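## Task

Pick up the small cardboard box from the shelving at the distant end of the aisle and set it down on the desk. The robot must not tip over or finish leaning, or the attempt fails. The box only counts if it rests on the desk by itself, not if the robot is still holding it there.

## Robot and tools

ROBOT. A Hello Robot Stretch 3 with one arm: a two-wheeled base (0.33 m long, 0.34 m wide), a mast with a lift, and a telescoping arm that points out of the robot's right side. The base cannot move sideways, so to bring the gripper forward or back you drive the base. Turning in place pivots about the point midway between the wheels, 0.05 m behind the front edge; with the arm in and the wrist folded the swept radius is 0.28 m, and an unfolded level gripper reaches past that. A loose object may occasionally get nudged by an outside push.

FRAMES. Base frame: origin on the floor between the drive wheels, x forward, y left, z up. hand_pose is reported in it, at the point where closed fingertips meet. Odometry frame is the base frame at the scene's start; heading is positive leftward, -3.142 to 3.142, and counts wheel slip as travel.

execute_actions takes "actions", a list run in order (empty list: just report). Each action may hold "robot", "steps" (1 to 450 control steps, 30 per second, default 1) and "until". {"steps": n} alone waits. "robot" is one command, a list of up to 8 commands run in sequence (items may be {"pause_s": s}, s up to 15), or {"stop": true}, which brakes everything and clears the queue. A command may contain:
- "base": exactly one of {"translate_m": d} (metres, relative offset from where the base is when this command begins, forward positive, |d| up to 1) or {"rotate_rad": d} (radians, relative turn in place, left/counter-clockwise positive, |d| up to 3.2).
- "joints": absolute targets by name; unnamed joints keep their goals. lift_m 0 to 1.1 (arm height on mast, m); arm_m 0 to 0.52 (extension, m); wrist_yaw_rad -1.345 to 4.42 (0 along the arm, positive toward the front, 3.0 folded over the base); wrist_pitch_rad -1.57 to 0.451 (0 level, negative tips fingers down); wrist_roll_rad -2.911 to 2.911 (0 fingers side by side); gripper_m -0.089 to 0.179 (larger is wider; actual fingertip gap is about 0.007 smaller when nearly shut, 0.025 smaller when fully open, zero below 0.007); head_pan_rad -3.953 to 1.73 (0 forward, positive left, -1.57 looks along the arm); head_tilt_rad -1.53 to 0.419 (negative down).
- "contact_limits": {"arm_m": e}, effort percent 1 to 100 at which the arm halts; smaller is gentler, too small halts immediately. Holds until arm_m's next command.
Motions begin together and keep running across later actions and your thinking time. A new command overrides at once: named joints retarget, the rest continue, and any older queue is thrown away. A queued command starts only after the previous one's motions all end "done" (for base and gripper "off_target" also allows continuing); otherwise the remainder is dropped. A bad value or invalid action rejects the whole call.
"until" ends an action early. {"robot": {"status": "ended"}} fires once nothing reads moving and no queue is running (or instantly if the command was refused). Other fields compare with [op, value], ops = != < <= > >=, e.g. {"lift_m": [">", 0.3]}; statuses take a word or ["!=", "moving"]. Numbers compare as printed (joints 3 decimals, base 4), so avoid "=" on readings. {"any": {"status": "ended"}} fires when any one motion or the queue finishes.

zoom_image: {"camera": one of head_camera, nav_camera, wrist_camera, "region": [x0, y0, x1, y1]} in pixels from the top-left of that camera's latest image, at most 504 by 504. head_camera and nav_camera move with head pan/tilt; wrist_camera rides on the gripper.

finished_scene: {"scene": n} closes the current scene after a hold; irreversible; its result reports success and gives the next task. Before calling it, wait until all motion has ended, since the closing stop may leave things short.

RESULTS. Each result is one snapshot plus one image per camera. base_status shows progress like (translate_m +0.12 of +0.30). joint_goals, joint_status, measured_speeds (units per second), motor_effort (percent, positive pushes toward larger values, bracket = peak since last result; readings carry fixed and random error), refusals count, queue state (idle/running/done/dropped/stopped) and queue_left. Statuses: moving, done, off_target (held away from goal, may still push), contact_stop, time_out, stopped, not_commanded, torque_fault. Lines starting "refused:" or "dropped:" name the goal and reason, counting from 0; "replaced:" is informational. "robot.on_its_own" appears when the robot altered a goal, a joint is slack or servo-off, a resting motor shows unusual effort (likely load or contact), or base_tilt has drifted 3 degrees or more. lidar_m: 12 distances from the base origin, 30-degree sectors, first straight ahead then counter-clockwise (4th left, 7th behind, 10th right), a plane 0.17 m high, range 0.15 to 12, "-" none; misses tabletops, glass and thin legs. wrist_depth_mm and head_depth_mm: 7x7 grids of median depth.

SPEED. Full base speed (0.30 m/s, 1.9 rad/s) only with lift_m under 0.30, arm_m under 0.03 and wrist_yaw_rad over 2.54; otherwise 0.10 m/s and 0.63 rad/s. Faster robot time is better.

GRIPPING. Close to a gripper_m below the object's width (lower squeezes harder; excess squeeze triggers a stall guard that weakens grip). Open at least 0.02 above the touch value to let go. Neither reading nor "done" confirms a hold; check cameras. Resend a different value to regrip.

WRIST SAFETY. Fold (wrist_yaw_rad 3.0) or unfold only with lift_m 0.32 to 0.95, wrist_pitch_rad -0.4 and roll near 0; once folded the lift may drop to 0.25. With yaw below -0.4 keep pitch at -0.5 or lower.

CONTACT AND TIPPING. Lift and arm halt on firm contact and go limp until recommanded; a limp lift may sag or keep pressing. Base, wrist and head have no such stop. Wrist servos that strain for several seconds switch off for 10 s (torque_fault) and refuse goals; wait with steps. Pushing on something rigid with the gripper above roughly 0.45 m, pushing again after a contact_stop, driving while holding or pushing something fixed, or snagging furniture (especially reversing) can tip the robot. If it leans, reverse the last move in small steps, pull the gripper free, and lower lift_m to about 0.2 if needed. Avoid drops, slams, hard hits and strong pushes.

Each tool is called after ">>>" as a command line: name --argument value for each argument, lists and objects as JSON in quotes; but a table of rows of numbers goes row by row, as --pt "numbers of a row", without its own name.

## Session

>>> execute_actions --actions '[{"robot":{"joints":{"head_pan_rad":1.3,"head_tilt_rad":-0.5}},"steps":450,"until":{"robot":{"status":"ended"}}}]'

Scene clock: 1.20 s.
robot.base_odometry: x=+0.000 y=+0.000 heading=+0.000 (m, m, rad; robot's odometry frame)
robot.turned_by_wheels: +0.000 (rad since the last result)
robot.turned_by_imu: +0.000 (rad since the last result)
robot.base_tilt: forward=+0.9 right=-0.8 (deg)
robot.lidar_m: 1.01 1.53 1.41 1.32 1.34 1.76 1.40 1.64 1.83 2.43 2.36 1.58
robot.head_depth_mm: 1309 1450 1589 1796 1969 1631 1332 / 1266 1387 1530 1712 1898 1602 1333 / 1214 1314 1469 1630 1832 1599 1334 / 1175 1272 1399 1561 1751 1600 1327 / 1131 1231 1343 1495 1666 1596 1323 / 1100 1191 1299 1441 1598 1600 1314 / 1073 1163 1259 1376 1533 1584 1316
robot.base_status: not_commanded
robot.joint_positions: lift_m=+0.576 arm_m=-0.001 wrist_yaw_rad=+2.873 wrist_pitch_rad=-0.378 wrist_roll_rad=-0.011 gripper_m=+0.037 head_pan_rad=+1.293 head_tilt_rad=-0.493
robot.joint_goals: lift_m=+0.576 arm_m=-0.001 wrist_yaw_rad=+2.873 wrist_pitch_rad=-0.378 wrist_roll_rad=-0.011 gripper_m=+0.037 head_pan_rad=+1.300 head_tilt_rad=-0.500
robot.joint_status: lift_m=not_commanded arm_m=not_commanded wrist_yaw_rad=not_commanded wrist_pitch_rad=not_commanded wrist_roll_rad=not_commanded gripper_m=not_commanded head_pan_rad=done head_tilt_rad=done
robot.measured_speeds: translate_m=+0.000 rotate_rad=+0.000 lift_m=+0.000 arm_m=+0.000 wrist_yaw_rad=+0.000 wrist_pitch_rad=+0.000 wrist_roll_rad=+0.000 head_pan_rad=+0.000 head_tilt_rad=+0.000
robot: refusals=0 queue=done queue_left=0
robot.motor_effort: left_wheel=+0(0) right_wheel=+1(1) lift_m=+26(26) arm_m=+0(0) wrist_yaw_rad=+0(0) wrist_pitch_rad=+6(6) wrist_roll_rad=+0(1) gripper_m=+0(0) head_pan_rad=+3(41) head_tilt_rad=-4(44) (%)
robot.hand_pose: x=+0.0397 y=+0.0770 z=+0.5975 quat_wxyz=(+0.225, +0.702, +0.040, +0.674) (m; robot's base frame)
robot.wrist_depth_mm: - - - - - - - / - - - - - - - / - - - - - - - / - - - - - - - / - - - - - - - / 865 866 938 915 929 924 907 / 746 755 739 754 750 782 781
pictures: head_camera (sideways: a quarter turn clockwise sets it upright), nav_camera (sideways: a quarter turn counterclockwise sets it upright), wrist_camera
Images, in order (width x height): head_camera 896x504, nav_camera 672x504, wrist_camera 644x364.

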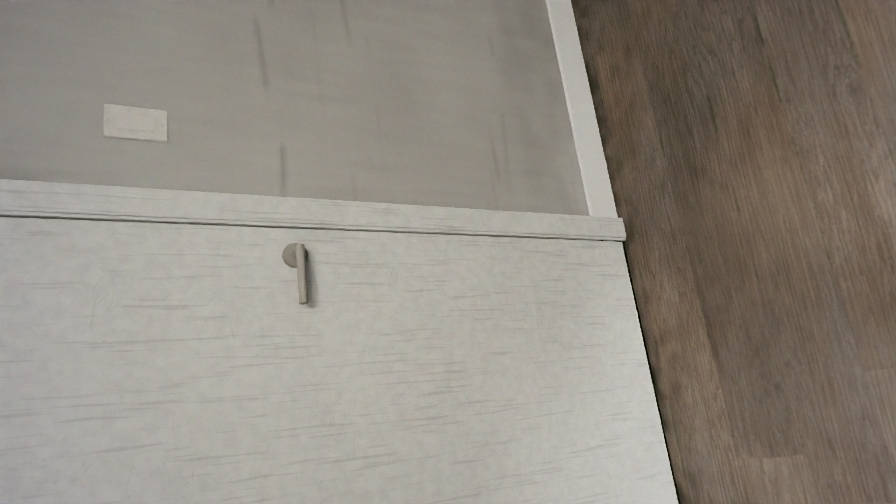

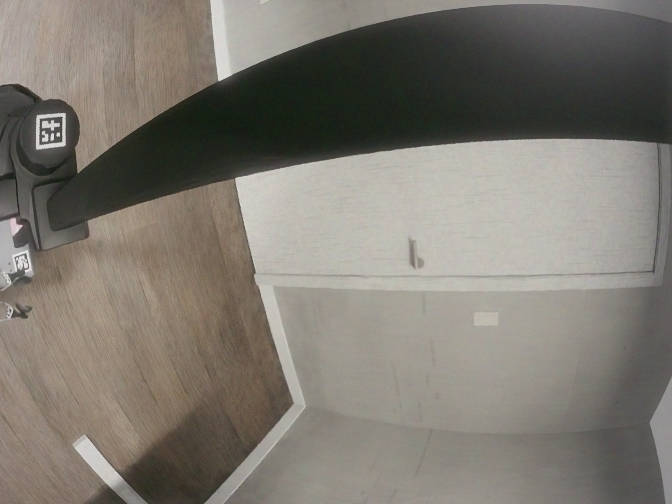

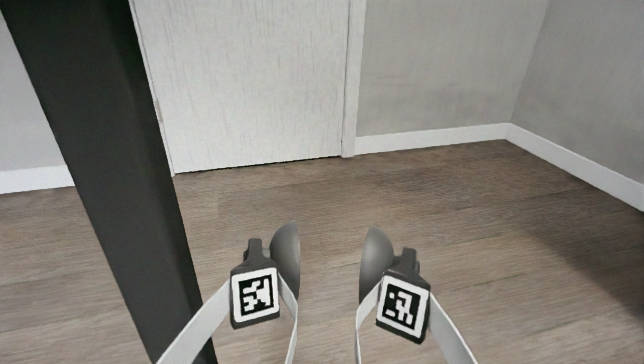

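>>> execute_actions --actions '[{"robot":{"base":{"rotate_rad":-2.4},"joints":{"head_pan_rad":-0.3,"lift_m":0.28}},"steps":450,"until":{"robot":{"status":"ended"}}}]'

Scene clock: 7.83 s.
robot.base_odometry: x=+0.000 y=+0.000 heading=-2.400 (m, m, rad; robot's odometry frame)
robot.turned_by_wheels: -2.400 (rad since the last result)
robot.turned_by_imu: -2.363 (rad since the last result)
robot.base_tilt: forward=+1.0 right=-0.8 (deg)
robot.lidar_m: 1.64 2.45 2.44 1.59 1.52 1.01 1.65 1.33 1.32 1.47 1.41 1.40
robot.head_depth_mm: 1161 1236 1328 1452 1584 1603 1336 / 2823 3102 3345 2521 1717 1609 1328 / 2249 2855 2966 2822 2035 1595 1329 / 2080 1998 2500 2390 2026 1595 1317 / 1531 1761 2156 1909 1954 1590 1321 / 1416 1546 1725 1939 1973 1584 1316 / 1484 1648 1866 2440 2006 1585 1308
robot.base_status: done (rotate_rad -2.3999 of -2.4000)
robot.joint_positions: lift_m=+0.280 arm_m=-0.001 wrist_yaw_rad=+2.873 wrist_pitch_rad=-0.379 wrist_roll_rad=-0.011 gripper_m=+0.037 head_pan_rad=-0.293 head_tilt_rad=-0.494
robot.joint_goals: lift_m=+0.280 arm_m=-0.001 wrist_yaw_rad=+2.873 wrist_pitch_rad=-0.379 wrist_roll_rad=-0.011 gripper_m=+0.037 head_pan_rad=-0.300 head_tilt_rad=-0.500
robot.joint_status: lift_m=done arm_m=not_commanded wrist_yaw_rad=not_commanded wrist_pitch_rad=not_commanded wrist_roll_rad=not_commanded gripper_m=not_commanded head_pan_rad=done head_tilt_rad=done
robot.measured_speeds: translate_m=+0.000 rotate_rad=+0.000 lift_m=+0.000 arm_m=+0.000 wrist_yaw_rad=+0.000 wrist_pitch_rad=+0.000 wrist_roll_rad=+0.000 head_pan_rad=+0.000 head_tilt_rad=+0.000
robot: refusals=0 queue=done queue_left=0
robot.motor_effort: left_wheel=+3(14) right_wheel=-1(4) lift_m=+23(27) arm_m=-1(1) wrist_yaw_rad=+1(1) wrist_pitch_rad=+7(7) wrist_roll_rad=+0(0) gripper_m=+0(0) head_pan_rad=-4(41) head_tilt_rad=-5(4) (%)
robot.hand_pose: x=+0.0396 y=+0.0769 z=+0.3017 quat_wxyz=(+0.225, +0.702, +0.040, +0.674) (m; robot's base frame)
robot.wrist_depth_mm: - - - - - - - / - - - - - - - / - - - - - - - / 779 - 806 831 818 825 847 / 620 - 640 643 645 655 660 / 520 509 543 524 541 534 538 / 452 - - 448 441 456 458
pictures: head_camera (sideways: a quarter turn clockwise sets it upright), nav_camera (sideways: a quarter turn counterclockwise sets it upright), wrist_camera
Images, in order (width x height): head_camera 896x504, nav_camera 672x504, wrist_camera 644x364.

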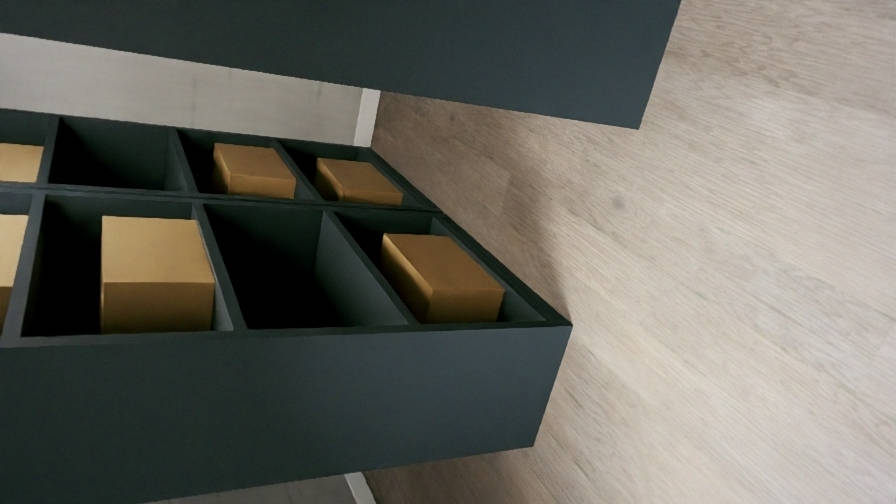

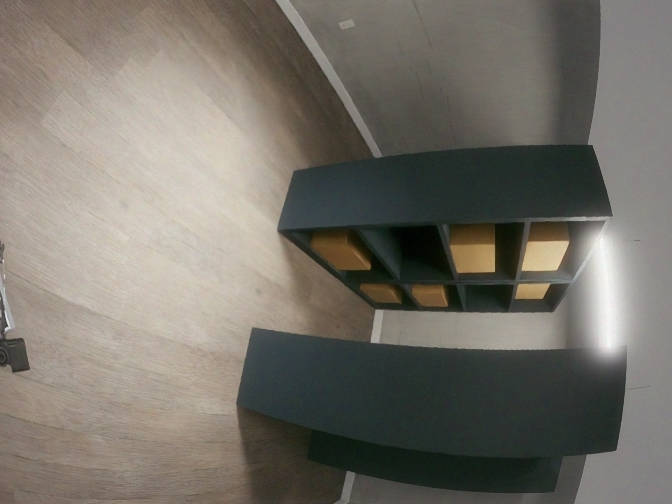

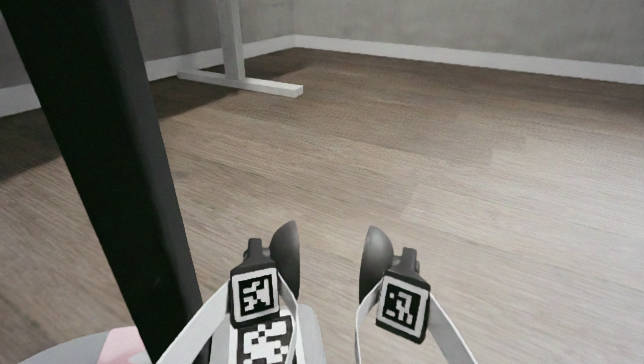

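>>> execute_actions --actions '[{"robot":[{"base":{"translate_m":0.88},"joints":{"head_pan_rad":0}},{"base":{"rotate_rad":-0.71}}],"steps":450,"until":{"robot":{"status":"ended"}}}]'

Scene clock: 16.90 s.
robot.base_odometry: x=-0.649 y=-0.594 heading=-3.110 (m, m, rad; robot's odometry frame)
robot.turned_by_wheels: -0.710 (rad since the last result)
robot.turned_by_imu: -0.693 (rad since the last result)
robot.base_tilt: forward=+1.0 right=-0.8 (deg)
robot.lidar_m: 1.20 0.78 0.99 1.89 1.94 1.84 2.19 1.79 1.95 1.89 1.03 0.78
robot.head_depth_mm: 1334 1453 1139 1130 1151 990 1098 / 2197 2309 1626 1548 1516 1475 1300 / 2191 2412 2621 2762 2037 1620 1322 / 2224 2427 2652 2756 2037 1604 1316 / 2215 2383 2587 2484 2001 1591 1316 / 1380 1412 1643 1676 1516 1456 1298 / 1331 959 1003 1583 1104 1011 1124
robot.base_status: done (rotate_rad -0.7099 of -0.7100)
robot.joint_positions: lift_m=+0.280 arm_m=-0.001 wrist_yaw_rad=+2.873 wrist_pitch_rad=-0.379 wrist_roll_rad=-0.011 gripper_m=+0.037 head_pan_rad=-0.007 head_tilt_rad=-0.495
robot.joint_goals: lift_m=+0.280 arm_m=-0.001 wrist_yaw_rad=+2.873 wrist_pitch_rad=-0.379 wrist_roll_rad=-0.011 gripper_m=+0.037 head_pan_rad=+0.000 head_tilt_rad=-0.500
robot.joint_status: lift_m=done arm_m=not_commanded wrist_yaw_rad=not_commanded wrist_pitch_rad=not_commanded wrist_roll_rad=not_commanded gripper_m=not_commanded head_pan_rad=done head_tilt_rad=done
robot.measured_speeds: translate_m=+0.000 rotate_rad=+0.000 lift_m=+0.000 arm_m=+0.000 wrist_yaw_rad=+0.000 wrist_pitch_rad=+0.000 wrist_roll_rad=+0.000 head_pan_rad=+0.000 head_tilt_rad=+0.000
robot: refusals=0 queue=done queue_left=0
robot.motor_effort: left_wheel=+3(16) right_wheel=+0(3) lift_m=+24(24) arm_m=-1(1) wrist_yaw_rad=+1(1) wrist_pitch_rad=+7(7) wrist_roll_rad=+1(0) gripper_m=+0(0) head_pan_rad=+3(23) head_tilt_rad=-3(4) (%)
robot.hand_pose: x=+0.0396 y=+0.0769 z=+0.3017 quat_wxyz=(+0.225, +0.702, +0.040, +0.674) (m; robot's base frame)
robot.wrist_depth_mm: - - - - - - 650 / - - - - - - 667 / - - - - - 900 676 / 774 - 807 810 827 822 676 / 624 - 634 644 639 654 638 / 516 509 538 528 541 531 530 / 449 - - 451 441 450 462
pictures: head_camera (sideways: a quarter turn clockwise sets it upright), nav_camera (sideways: a quarter turn counterclockwise sets it upright), wrist_camera
Images, in order (width x height): head_camera 896x504, nav_camera 672x504, wrist_camera 644x364.

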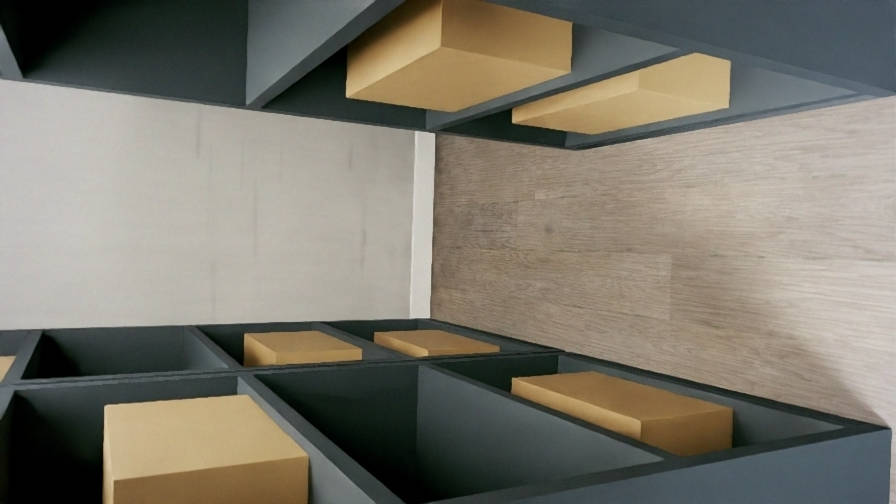

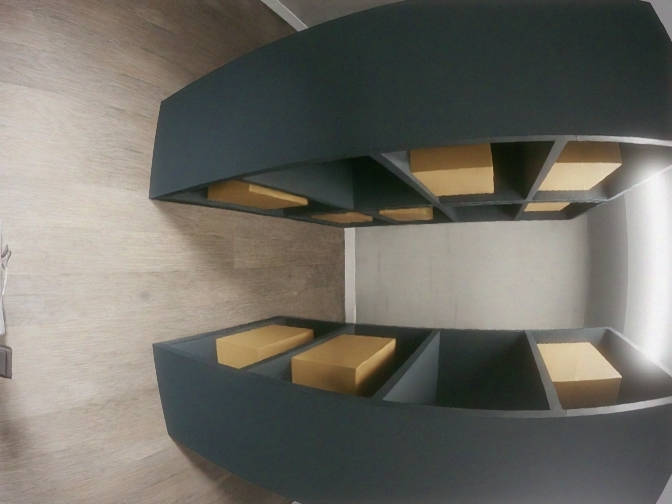

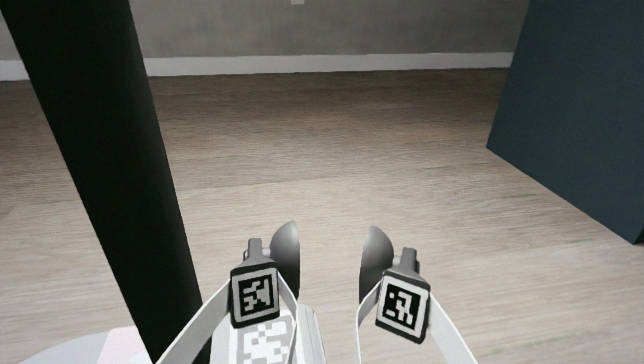

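>>> execute_actions --actions '[{"robot":[{"base":{"translate_m":0.9}},{"base":{"rotate_rad":-0.08}},{"base":{"translate_m":0.4},"joints":{"head_pan_rad":-0.6,"head_tilt_rad":-0.4}}],"steps":450,"until":{"robot":{"status":"ended"}}}]'

Scene clock: 29.77 s.
robot.base_odometry: x=-1.948 y=-0.604 heading=+3.093 (m, m, rad; robot's odometry frame)
robot.turned_by_wheels: -0.080 (rad since the last result)
robot.turned_by_imu: -0.071 (rad since the last result)
robot.base_tilt: forward=+1.1 right=-0.8 (deg)
robot.lidar_m: 1.29 0.71 0.40 0.37 0.38 0.65 3.11 0.60 0.30 0.28 0.28 0.39
robot.head_depth_mm: 348 382 425 478 520 417 344 / 319 347 383 425 478 415 585 / 299 322 350 383 425 428 546 / 1024 1359 1255 1565 437 478 532 / 1197 1313 1409 1535 1686 1712 1399 / 1188 1266 1352 1458 1579 1674 1397 / 1114 1188 1268 1360 1450 1565 1397
robot.base_status: done (translate_m +0.4000 of +0.4000)
robot.joint_positions: lift_m=+0.280 arm_m=-0.001 wrist_yaw_rad=+2.873 wrist_pitch_rad=-0.379 wrist_roll_rad=-0.011 gripper_m=+0.037 head_pan_rad=-0.593 head_tilt_rad=-0.408
robot.joint_goals: lift_m=+0.280 arm_m=-0.001 wrist_yaw_rad=+2.873 wrist_pitch_rad=-0.379 wrist_roll_rad=-0.011 gripper_m=+0.037 head_pan_rad=-0.600 head_tilt_rad=-0.400
robot.joint_status: lift_m=done arm_m=not_commanded wrist_yaw_rad=not_commanded wrist_pitch_rad=not_commanded wrist_roll_rad=not_commanded gripper_m=not_commanded head_pan_rad=done head_tilt_rad=done
robot.measured_speeds: translate_m=+0.000 rotate_rad=+0.000 lift_m=+0.000 arm_m=+0.000 wrist_yaw_rad=+0.000 wrist_pitch_rad=+0.000 wrist_roll_rad=+0.000 head_pan_rad=+0.000 head_tilt_rad=+0.000
robot: refusals=0 queue=done queue_left=0
robot.motor_effort: left_wheel=+2(15) right_wheel=-1(5) lift_m=+24(24) arm_m=+0(1) wrist_yaw_rad=+0(0) wrist_pitch_rad=+6(7) wrist_roll_rad=+1(0) gripper_m=+0(0) head_pan_rad=-3(33) head_tilt_rad=+5(21) (%)
robot.hand_pose: x=+0.0396 y=+0.0769 z=+0.3016 quat_wxyz=(+0.225, +0.702, +0.040, +0.674) (m; robot's base frame)
robot.wrist_depth_mm: - 690 712 747 491 447 960 / - 368 390 426 514 627 577 / 358 399 419 463 529 678 626 / 387 - 456 507 584 651 694 / 427 - 493 549 591 623 653 / 441 469 499 529 539 532 540 / 454 - - 451 442 455 459
pictures: head_camera (sideways: a quarter turn clockwise sets it upright), nav_camera (sideways: a quarter turn counterclockwise sets it upright), wrist_camera
Images, in order (width x height): head_camera 896x504, nav_camera 672x504, wrist_camera 644x364.

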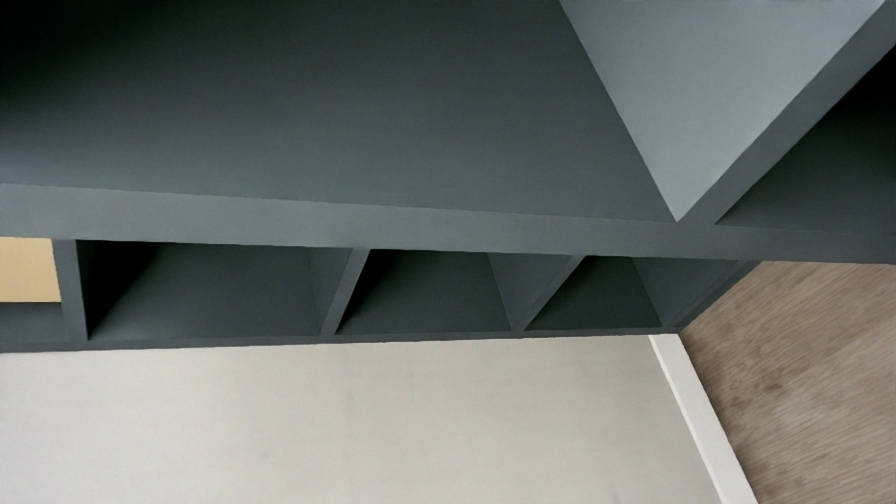

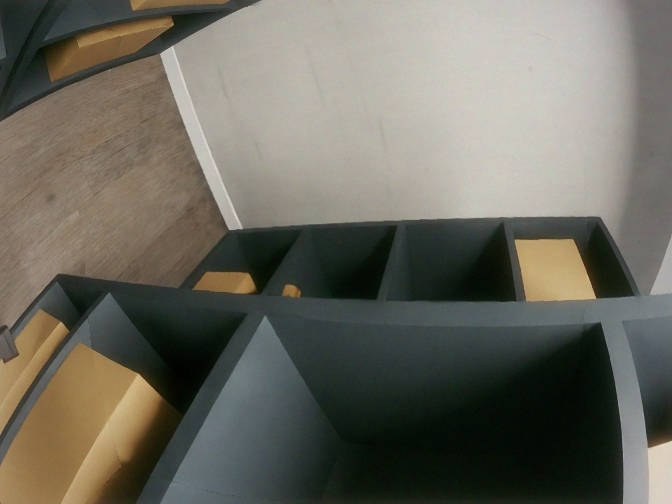

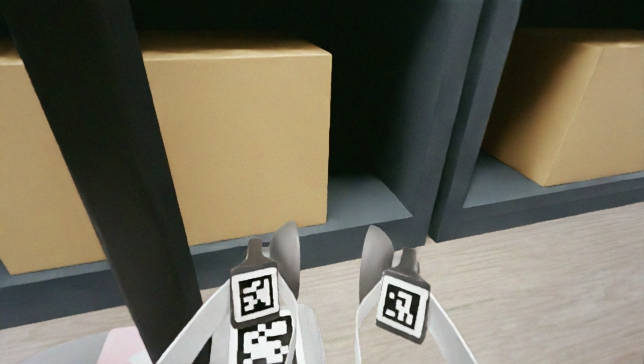

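Same shelf.

>>> execute_actions --actions '[{"robot":[{"base":{"rotate_rad":0.04}},{"base":{"translate_m":0.85},"joints":{"head_tilt_rad":-0.75,"head_pan_rad":-1.57}},{"base":{"rotate_rad":-0.04},"joints":{"lift_m":0.64,"wrist_pitch_rad":-0.4}},{"joints":{"wrist_yaw_rad":0,"gripper_m":0.15}},{"joints":{"arm_m":0.2}}],"steps":450,"until":{"robot":{"status":"ended"}}},{"steps":200,"until":{"robot":{"status":"ended"}}}]'

Scene clock: 46.97 s.
robot.base_odometry: x=-2.798 y=-0.597 heading=+3.093 (m, m, rad; robot's odometry frame)
robot.turned_by_wheels: +0.000 (rad since the last result)
robot.turned_by_imu: +0.005 (rad since the last result)
robot.base_tilt: forward=+0.9 right=-0.8 (deg)
robot.lidar_m: 0.44 0.45 0.44 0.42 0.42 0.60 1.41 0.56 0.67 0.69 0.68 0.47
robot.head_depth_mm: 967 760 1212 1129 1210 1309 1197 / 958 758 1270 1128 1001 - 1176 / 959 757 1271 1120 - 1295 1166 / 956 755 1258 1114 1155 1297 1170 / 951 751 1260 1111 1190 1298 1168 / 948 750 1257 1116 1414 1319 1172 / 941 748 1225 1114 1225 1289 1172
robot.base_status: done (rotate_rad -0.0399 of -0.0400)
robot.joint_positions: lift_m=+0.640 arm_m=+0.200 wrist_yaw_rad=+0.001 wrist_pitch_rad=-0.414 wrist_roll_rad=-0.011 gripper_m=+0.150 head_pan_rad=-1.563 head_tilt_rad=-0.741
robot.joint_goals: lift_m=+0.640 arm_m=+0.200 wrist_yaw_rad=+0.000 wrist_pitch_rad=-0.400 wrist_roll_rad=-0.011 gripper_m=+0.150 head_pan_rad=-1.570 head_tilt_rad=-0.750
robot.joint_status: lift_m=done arm_m=done wrist_yaw_rad=done wrist_pitch_rad=done wrist_roll_rad=not_commanded gripper_m=done head_pan_rad=done head_tilt_rad=done
robot.measured_speeds: translate_m=+0.000 rotate_rad=+0.000 lift_m=+0.000 arm_m=+0.000 wrist_yaw_rad=+0.000 wrist_pitch_rad=+0.000 wrist_roll_rad=+0.000 head_pan_rad=+0.000 head_tilt_rad=+0.000
robot: refusals=0 queue=done queue_left=0
robot.motor_effort: left_wheel=+2(10) right_wheel=+0(6) lift_m=+28(30) arm_m=+4(0) wrist_yaw_rad=-2(1) wrist_pitch_rad=+6(6) wrist_roll_rad=+0(1) gripper_m=+0(81) head_pan_rad=-3(41) head_tilt_rad=-6(39) (%)
robot.hand_pose: x=-0.0212 y=-0.5695 z=+0.6535 quat_wxyz=(+0.696, +0.147, -0.688, -0.144) (m; robot's base frame)
robot.wrist_depth_mm: 545 601 606 618 614 607 448 / 543 661 659 659 662 650 449 / 527 564 577 584 591 578 451 / 429 431 358 441 446 448 427 / 344 360 348 352 354 359 361 / 517 - 328 331 331 325 335 / 512 700 460 452 454 447 423
pictures: head_camera (sideways: a quarter turn clockwise sets it upright), nav_camera (sideways: a quarter turn counterclockwise sets it upright), wrist_camera
Images, in order (width x height): head_camera 896x504, nav_camera 672x504, wrist_camera 644x364.

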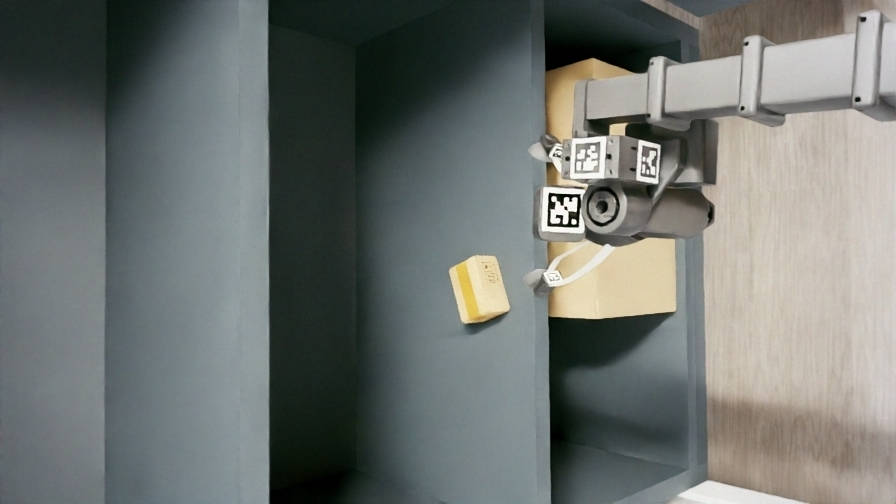

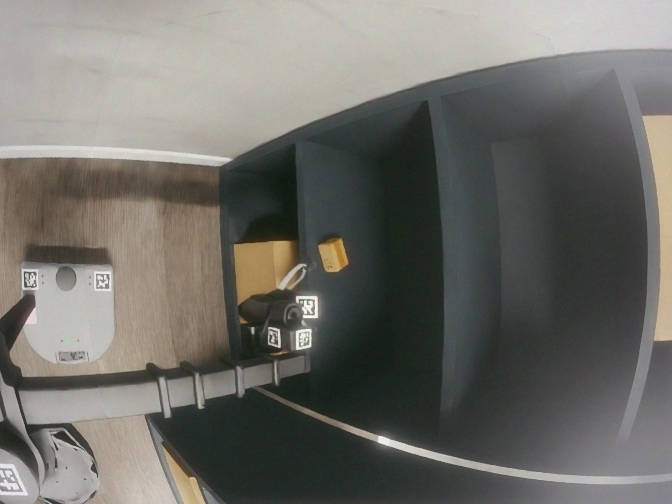

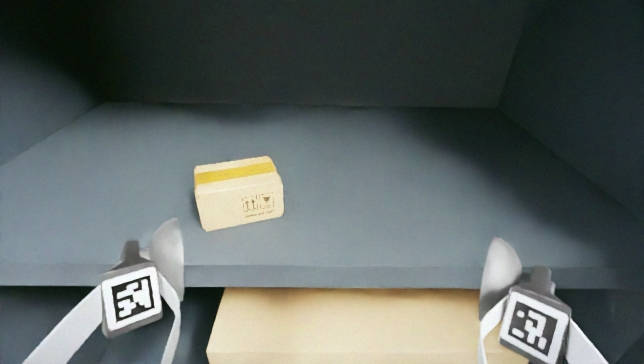

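>>> execute_actions --actions '[{"robot":[{"base":{"translate_m":0.065},"joints":{"wrist_yaw_rad":0.2,"gripper_m":0.175,"arm_m":0.36}},{"joints":{"lift_m":0.555}}],"steps":450,"until":{"robot":{"status":"ended"}}}]'

Scene clock: 53.60 s.
robot.base_odometry: x=-2.863 y=-0.594 heading=+3.093 (m, m, rad; robot's odometry frame)
robot.turned_by_wheels: +0.000 (rad since the last result)
robot.turned_by_imu: +0.001 (rad since the last result)
robot.base_tilt: forward=+0.9 right=-0.8 (deg)
robot.lidar_m: 0.37 0.38 0.49 0.42 0.43 0.66 1.25 0.62 0.73 0.69 0.59 0.40
robot.head_depth_mm: 963 761 1262 1126 1171 1300 1176 / 958 758 1270 1121 1158 1286 - / 952 752 1256 1146 1188 1302 1176 / 949 754 1257 1150 1148 1286 1173 / 950 748 1249 1116 1413 1315 1170 / 946 748 1242 1115 1370 1317 1174 / 941 744 1092 1048 1082 1195 1127
robot.base_status: done (translate_m +0.0650 of +0.0650)
robot.joint_positions: lift_m=+0.555 arm_m=+0.360 wrist_yaw_rad=+0.199 wrist_pitch_rad=-0.414 wrist_roll_rad=-0.011 gripper_m=+0.175 head_pan_rad=-1.563 head_tilt_rad=-0.741
robot.joint_goals: lift_m=+0.555 arm_m=+0.360 wrist_yaw_rad=+0.200 wrist_pitch_rad=-0.400 wrist_roll_rad=-0.011 gripper_m=+0.175 head_pan_rad=-1.570 head_tilt_rad=-0.750
robot.joint_status: lift_m=done arm_m=done wrist_yaw_rad=done wrist_pitch_rad=done wrist_roll_rad=not_commanded gripper_m=done head_pan_rad=done head_tilt_rad=done
robot.measured_speeds: translate_m=+0.000 rotate_rad=+0.000 lift_m=+0.000 arm_m=+0.000 wrist_yaw_rad=+0.000 wrist_pitch_rad=+0.000 wrist_roll_rad=+0.000 head_pan_rad=+0.000 head_tilt_rad=+0.000
robot: refusals=0 queue=done queue_left=0
robot.motor_effort: left_wheel=+2(8) right_wheel=-1(2) lift_m=+24(29) arm_m=+4(3) wrist_yaw_rad=+2(4) wrist_pitch_rad=+6(6) wrist_roll_rad=+0(1) gripper_m=+0(81) head_pan_rad=-4(3) head_tilt_rad=-6(7) (%)
robot.hand_pose: x=+0.0229 y=-0.7251 z=+0.5687 quat_wxyz=(+0.707, +0.214, -0.670, -0.075) (m; robot's base frame)
robot.wrist_depth_mm: 368 490 496 473 450 428 408 / 375 476 514 501 479 464 434 / 351 366 369 373 383 387 395 / 274 278 279 192 274 290 293 / 223 232 218 159 167 232 233 / 192 184 187 171 180 193 197 / - 160 162 163 164 165 171
pictures: head_camera (sideways: a quarter turn clockwise sets it upright), nav_camera (sideways: a quarter turn counterclockwise sets it upright), wrist_camera
Images, in order (width x height): head_camera 896x504, nav_camera 672x504, wrist_camera 644x364.

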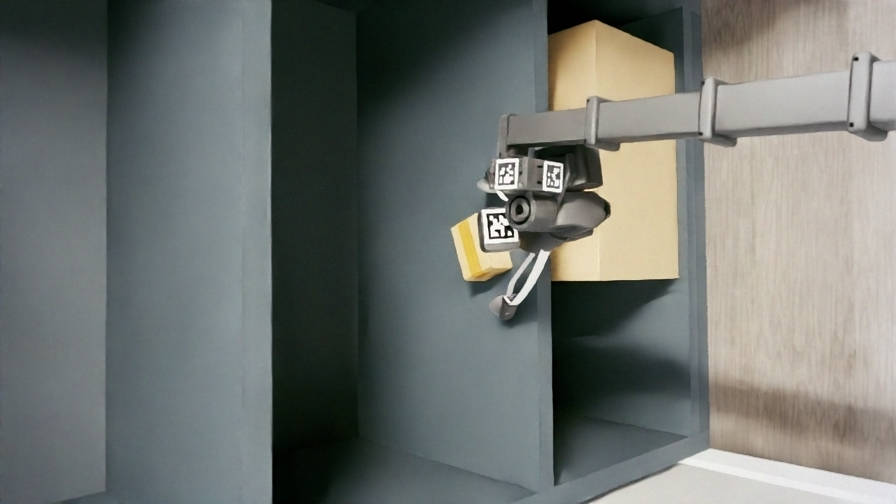

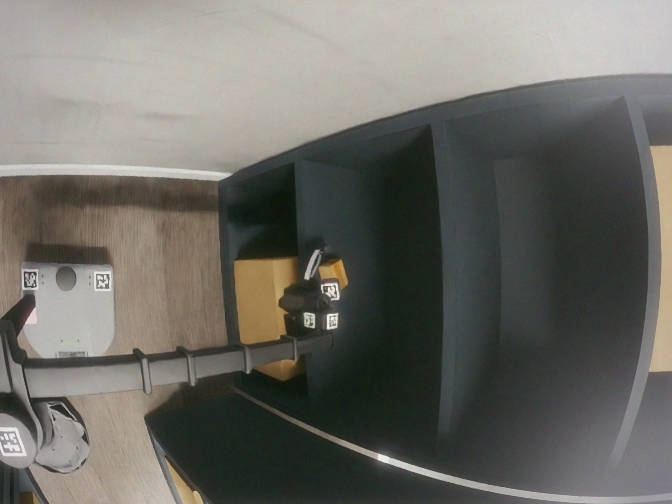

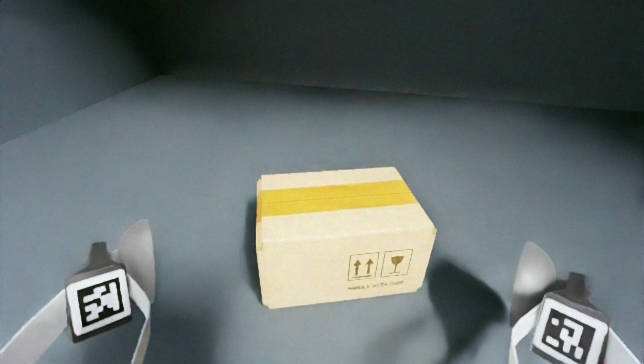

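>>> execute_actions --actions '[{"robot":[{"joints":{"arm_m":0.385,"lift_m":0.55}},{"joints":{"gripper_m":0.03}},{"joints":{"lift_m":0.6}}],"steps":450,"until":{"robot":{"status":"ended"}}}]'

Scene clock: 59.23 s.
robot.base_odometry: x=-2.863 y=-0.594 heading=+3.093 (m, m, rad; robot's odometry frame)
robot.turned_by_wheels: +0.000 (rad since the last result)
robot.turned_by_imu: +0.000 (rad since the last result)
robot.base_tilt: forward=+1.0 right=-0.7 (deg)
robot.lidar_m: 0.37 0.38 0.49 0.42 0.43 0.66 1.25 0.62 0.74 0.69 0.59 0.40
robot.head_depth_mm: 965 760 1270 1131 1156 1309 1188 / 960 757 1277 1160 1162 - 1153 / 961 755 1260 1192 1153 1299 1176 / 949 753 1250 1153 1149 1297 1161 / 954 752 1246 1116 1419 1328 1172 / 944 749 1240 1115 1395 1314 1171 / 940 744 1101 1050 1089 1206 1121
robot.base_status: done (translate_m +0.0650 of +0.0650)
robot.joint_positions: lift_m=+0.600 arm_m=+0.385 wrist_yaw_rad=+0.199 wrist_pitch_rad=-0.422 wrist_roll_rad=-0.011 gripper_m=+0.035 head_pan_rad=-1.563 head_tilt_rad=-0.741
robot.joint_goals: lift_m=+0.600 arm_m=+0.385 wrist_yaw_rad=+0.200 wrist_pitch_rad=-0.400 wrist_roll_rad=-0.011 gripper_m=+0.033 head_pan_rad=-1.570 head_tilt_rad=-0.750
robot.joint_status: lift_m=done arm_m=done wrist_yaw_rad=done wrist_pitch_rad=done wrist_roll_rad=not_commanded gripper_m=done head_pan_rad=done head_tilt_rad=done
robot.measured_speeds: translate_m=+0.000 rotate_rad=+0.000 lift_m=+0.000 arm_m=+0.000 wrist_yaw_rad=+0.000 wrist_pitch_rad=+0.000 wrist_roll_rad=+0.000 head_pan_rad=+0.000 head_tilt_rad=+0.000
robot: refusals=0 queue=done queue_left=0
robot.motor_effort: left_wheel=+3(2) right_wheel=-1(0) lift_m=+29(30) arm_m=+4(5) wrist_yaw_rad=+2(2) wrist_pitch_rad=+10(10) wrist_roll_rad=+0(0) gripper_m=-24(100) head_pan_rad=-3(3) head_tilt_rad=-6(6) (%)
robot.hand_pose: x=+0.0227 y=-0.7491 z=+0.6116 quat_wxyz=(+0.707, +0.217, -0.669, -0.078) (m; robot's base frame)
robot.wrist_depth_mm: 369 479 472 448 424 410 391 / 375 509 510 489 462 439 416 / 385 457 466 469 478 457 444 / 347 347 356 360 363 366 371 / 280 284 149 144 150 294 297 / 237 238 128 133 140 247 247 / 203 204 196 152 200 207 211
pictures: head_camera (sideways: a quarter turn clockwise sets it upright), nav_camera (sideways: a quarter turn counterclockwise sets it upright), wrist_camera
Images, in order (width x height): head_camera 896x504, nav_camera 672x504, wrist_camera 644x364.

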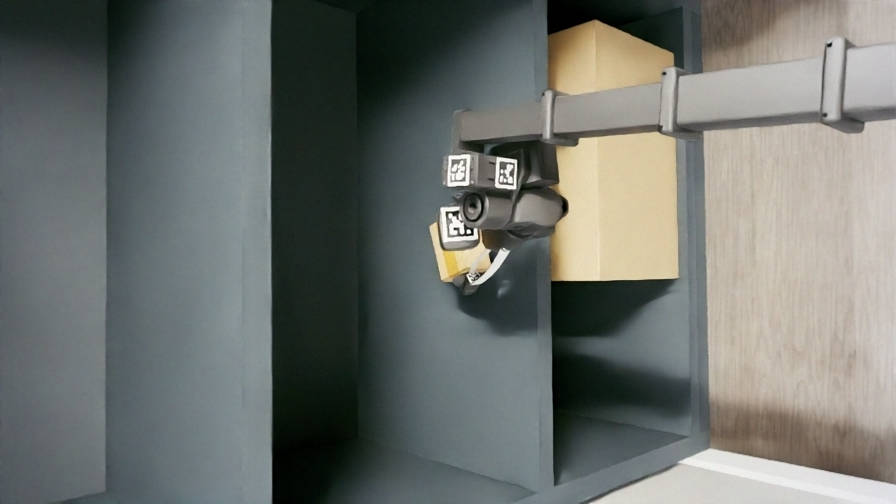

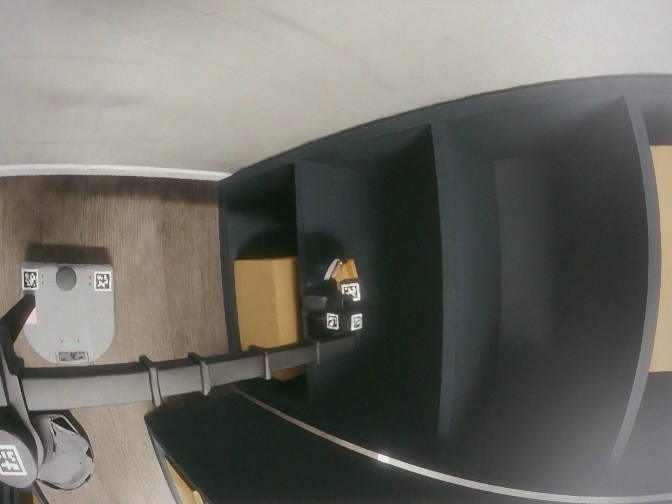

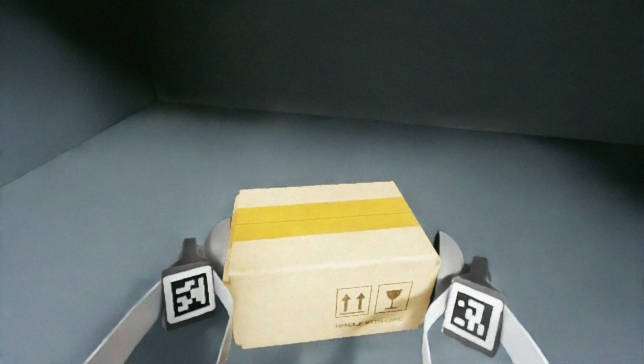

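>>> execute_actions --actions '[{"robot":[{"base":{"translate_m":-0.07},"joints":{"arm_m":0,"head_pan_rad":-3.14,"head_tilt_rad":-0.6}},{"base":{"rotate_rad":-0.1},"joints":{"wrist_yaw_rad":2.7}},{"joints":{"lift_m":0.29}},{"base":{"translate_m":-0.6}},{"base":{"rotate_rad":0.1}}],"steps":450,"until":{"robot":{"status":"ended"}}},{"steps":300,"until":{"robot":{"status":"ended"}}}]'

Scene clock: 76.37 s.
robot.base_odometry: x=-2.200 y=-0.685 heading=+3.093 (m, m, rad; robot's odometry frame)
robot.turned_by_wheels: +0.000 (rad since the last result)
robot.turned_by_imu: -0.003 (rad since the last result)
robot.base_tilt: forward=+1.1 right=-0.8 (deg)
robot.lidar_m: 1.03 0.48 0.30 0.29 0.36 0.40 0.85 0.55 0.37 0.33 0.33 1.11
robot.head_depth_mm: 3234 775 803 942 1031 867 853 / 3235 3635 3184 2215 1144 1303 1189 / 3203 3628 3213 2301 1795 1473 1239 / 3211 3679 3176 2304 1786 1468 1243 / 3178 3592 3195 2291 1808 1462 1236 / 3177 3591 3168 2273 1781 1462 1237 / 3256 3676 3176 2283 1684 1274 1185
robot.base_status: done (rotate_rad +0.0999 of +0.1000)
robot.joint_positions: lift_m=+0.290 arm_m=+0.000 wrist_yaw_rad=+2.698 wrist_pitch_rad=-0.422 wrist_roll_rad=-0.011 gripper_m=+0.047 head_pan_rad=-3.133 head_tilt_rad=-0.605
robot.joint_goals: lift_m=+0.290 arm_m=+0.000 wrist_yaw_rad=+2.700 wrist_pitch_rad=-0.400 wrist_roll_rad=-0.011 gripper_m=+0.046 head_pan_rad=-3.140 head_tilt_rad=-0.600
robot.joint_status: lift_m=done arm_m=done wrist_yaw_rad=done wrist_pitch_rad=done wrist_roll_rad=not_commanded gripper_m=done head_pan_rad=done head_tilt_rad=done
robot.measured_speeds: translate_m=+0.000 rotate_rad=+0.000 lift_m=+0.000 arm_m=+0.000 wrist_yaw_rad=+0.000 wrist_pitch_rad=+0.000 wrist_roll_rad=+0.000 head_pan_rad=+0.000 head_tilt_rad=+0.000
robot: refusals=0 queue=done queue_left=0
robot.on_its_own: gripper_m is held at +0.046, not at your +0.030, by its stall guard, which is not easing now
robot.motor_effort: left_wheel=-2(12) right_wheel=+2(4) lift_m=+24(30) arm_m=-3(1) wrist_yaw_rad=+2(6) wrist_pitch_rad=+10(10) wrist_roll_rad=+0(1) gripper_m=-20(24) head_pan_rad=-3(41) head_tilt_rad=+4(25) (%)
robot.hand_pose: x=+0.0748 y=+0.0569 z=+0.3018 quat_wxyz=(+0.297, +0.703, -0.006, +0.646) (m; robot's base frame)
robot.wrist_depth_mm: 573 620 304 742 531 557 717 / 496 659 331 670 482 535 720 / 494 720 363 732 528 613 797 / - 610 389 618 575 675 777 / - 500 149 144 150 625 629 / - 431 128 134 141 534 522 / 372 - 142 153 421 449 451
pictures: head_camera (sideways: a quarter turn clockwise sets it upright), nav_camera (sideways: a quarter turn counterclockwise sets it upright), wrist_camera
Images, in order (width x height): head_camera 896x504, nav_camera 672x504, wrist_camera 644x364.

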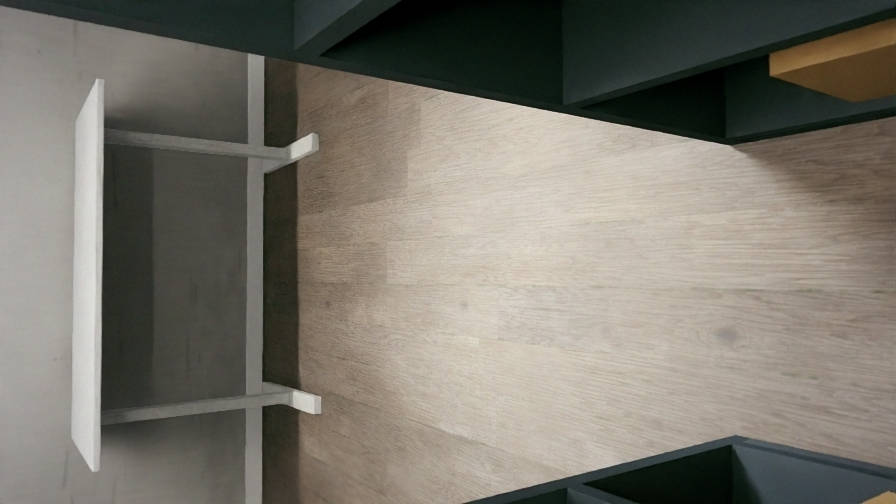

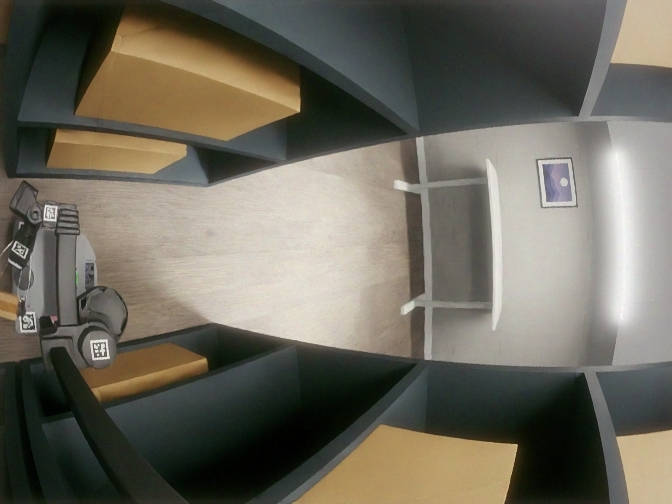

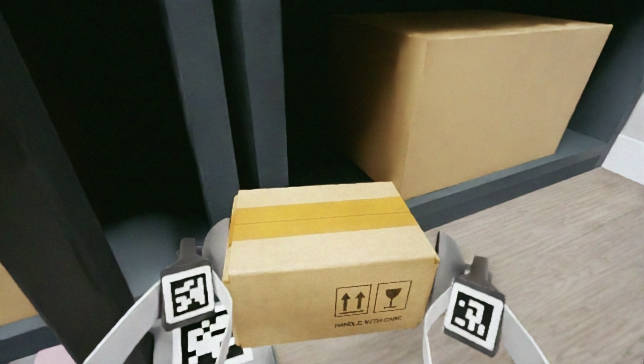

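>>> execute_actions --actions '[{"robot":[{"base":{"rotate_rad":0.04}},{"base":{"translate_m":-1}},{"base":{"translate_m":-1}},{"base":{"translate_m":-0.35}},{"base":{"rotate_rad":-1.6},"joints":{"head_pan_rad":-1.57,"lift_m":0.92}},{"joints":{"wrist_yaw_rad":0}},{"joints":{"lift_m":1.06}},{"joints":{"arm_m":0.42}}],"steps":450,"until":{"robot":{"status":"ended"}}},{"steps":450,"until":{"robot":{"status":"ended"}}},{"steps":450,"until":{"robot":{"status":"ended"}}}]'

Scene clock: 107.90 s.
robot.base_odometry: x=+0.150 y=-0.705 heading=+1.533 (m, m, rad; robot's odometry frame)
robot.turned_by_wheels: -1.560 (rad since the last result)
robot.turned_by_imu: -1.549 (rad since the last result)
robot.base_tilt: forward=+1.0 right=-0.8 (deg)
robot.lidar_m: 2.03 2.05 1.60 1.52 1.54 1.84 1.73 1.76 1.06 1.40 1.15 1.85
robot.head_depth_mm: - 1276 847 1172 1396 1440 1242 / - 1167 840 1690 1777 1469 1242 / - - 836 1696 1809 1472 1241 / 1191 1271 828 1685 1788 1465 1242 / 1184 1243 829 1670 1794 1465 1243 / 1185 1242 822 1656 1773 1464 1240 / 1168 1236 815 673 1768 1452 1233
robot.base_status: done (rotate_rad -1.5999 of -1.6000)
robot.joint_positions: lift_m=+1.060 arm_m=+0.420 wrist_yaw_rad=+0.001 wrist_pitch_rad=-0.422 wrist_roll_rad=-0.011 gripper_m=+0.047 head_pan_rad=-1.577 head_tilt_rad=-0.605
robot.joint_goals: lift_m=+1.060 arm_m=+0.420 wrist_yaw_rad=+0.000 wrist_pitch_rad=-0.400 wrist_roll_rad=-0.011 gripper_m=+0.046 head_pan_rad=-1.570 head_tilt_rad=-0.600
robot.joint_status: lift_m=done arm_m=done wrist_yaw_rad=done wrist_pitch_rad=done wrist_roll_rad=not_commanded gripper_m=done head_pan_rad=done head_tilt_rad=done
robot.measured_speeds: translate_m=+0.000 rotate_rad=+0.000 lift_m=+0.000 arm_m=+0.000 wrist_yaw_rad=+0.000 wrist_pitch_rad=+0.000 wrist_roll_rad=+0.000 head_pan_rad=+0.000 head_tilt_rad=+0.000
robot: refusals=0 queue=done queue_left=0
robot.on_its_own: gripper_m is held at +0.046, not at your +0.030, by its stall guard, which is not easing now
robot.motor_effort: left_wheel=+3(16) right_wheel=-1(7) lift_m=+29(31) arm_m=+3(4) wrist_yaw_rad=-1(3) wrist_pitch_rad=+10(10) wrist_roll_rad=+0(0) gripper_m=-20(20) head_pan_rad=+3(41) head_tilt_rad=+3(3) (%)
robot.hand_pose: x=-0.0213 y=-0.7885 z=+1.0716 quat_wxyz=(+0.695, +0.150, -0.687, -0.147) (m; robot's base frame)
robot.wrist_depth_mm: 657 656 657 656 655 655 650 / 714 714 722 713 717 715 715 / 555 560 571 579 589 598 608 / 425 428 431 438 442 445 450 / 339 345 149 144 150 360 360 / 289 291 128 134 141 304 299 / 248 248 238 153 242 256 256
pictures: head_camera (sideways: a quarter turn clockwise sets it upright), nav_camera (sideways: a quarter turn counterclockwise sets it upright), wrist_camera
Images, in order (width x height): head_camera 896x504, nav_camera 672x504, wrist_camera 644x364.

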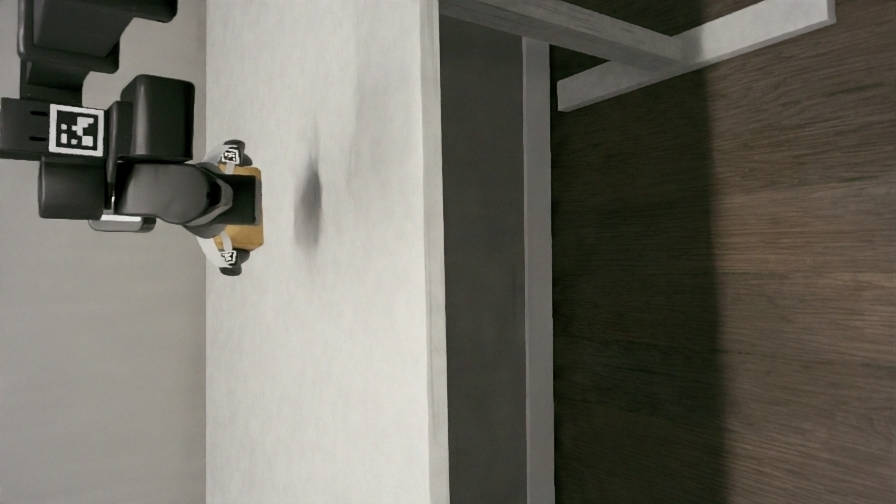

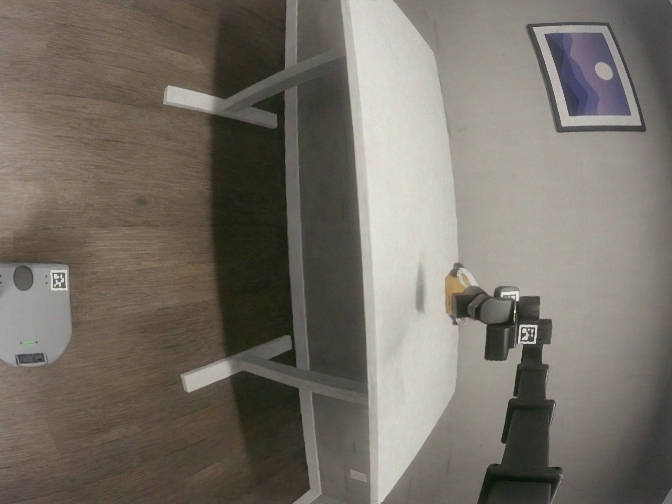

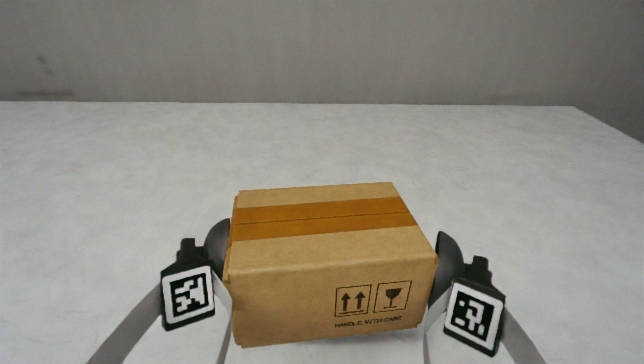

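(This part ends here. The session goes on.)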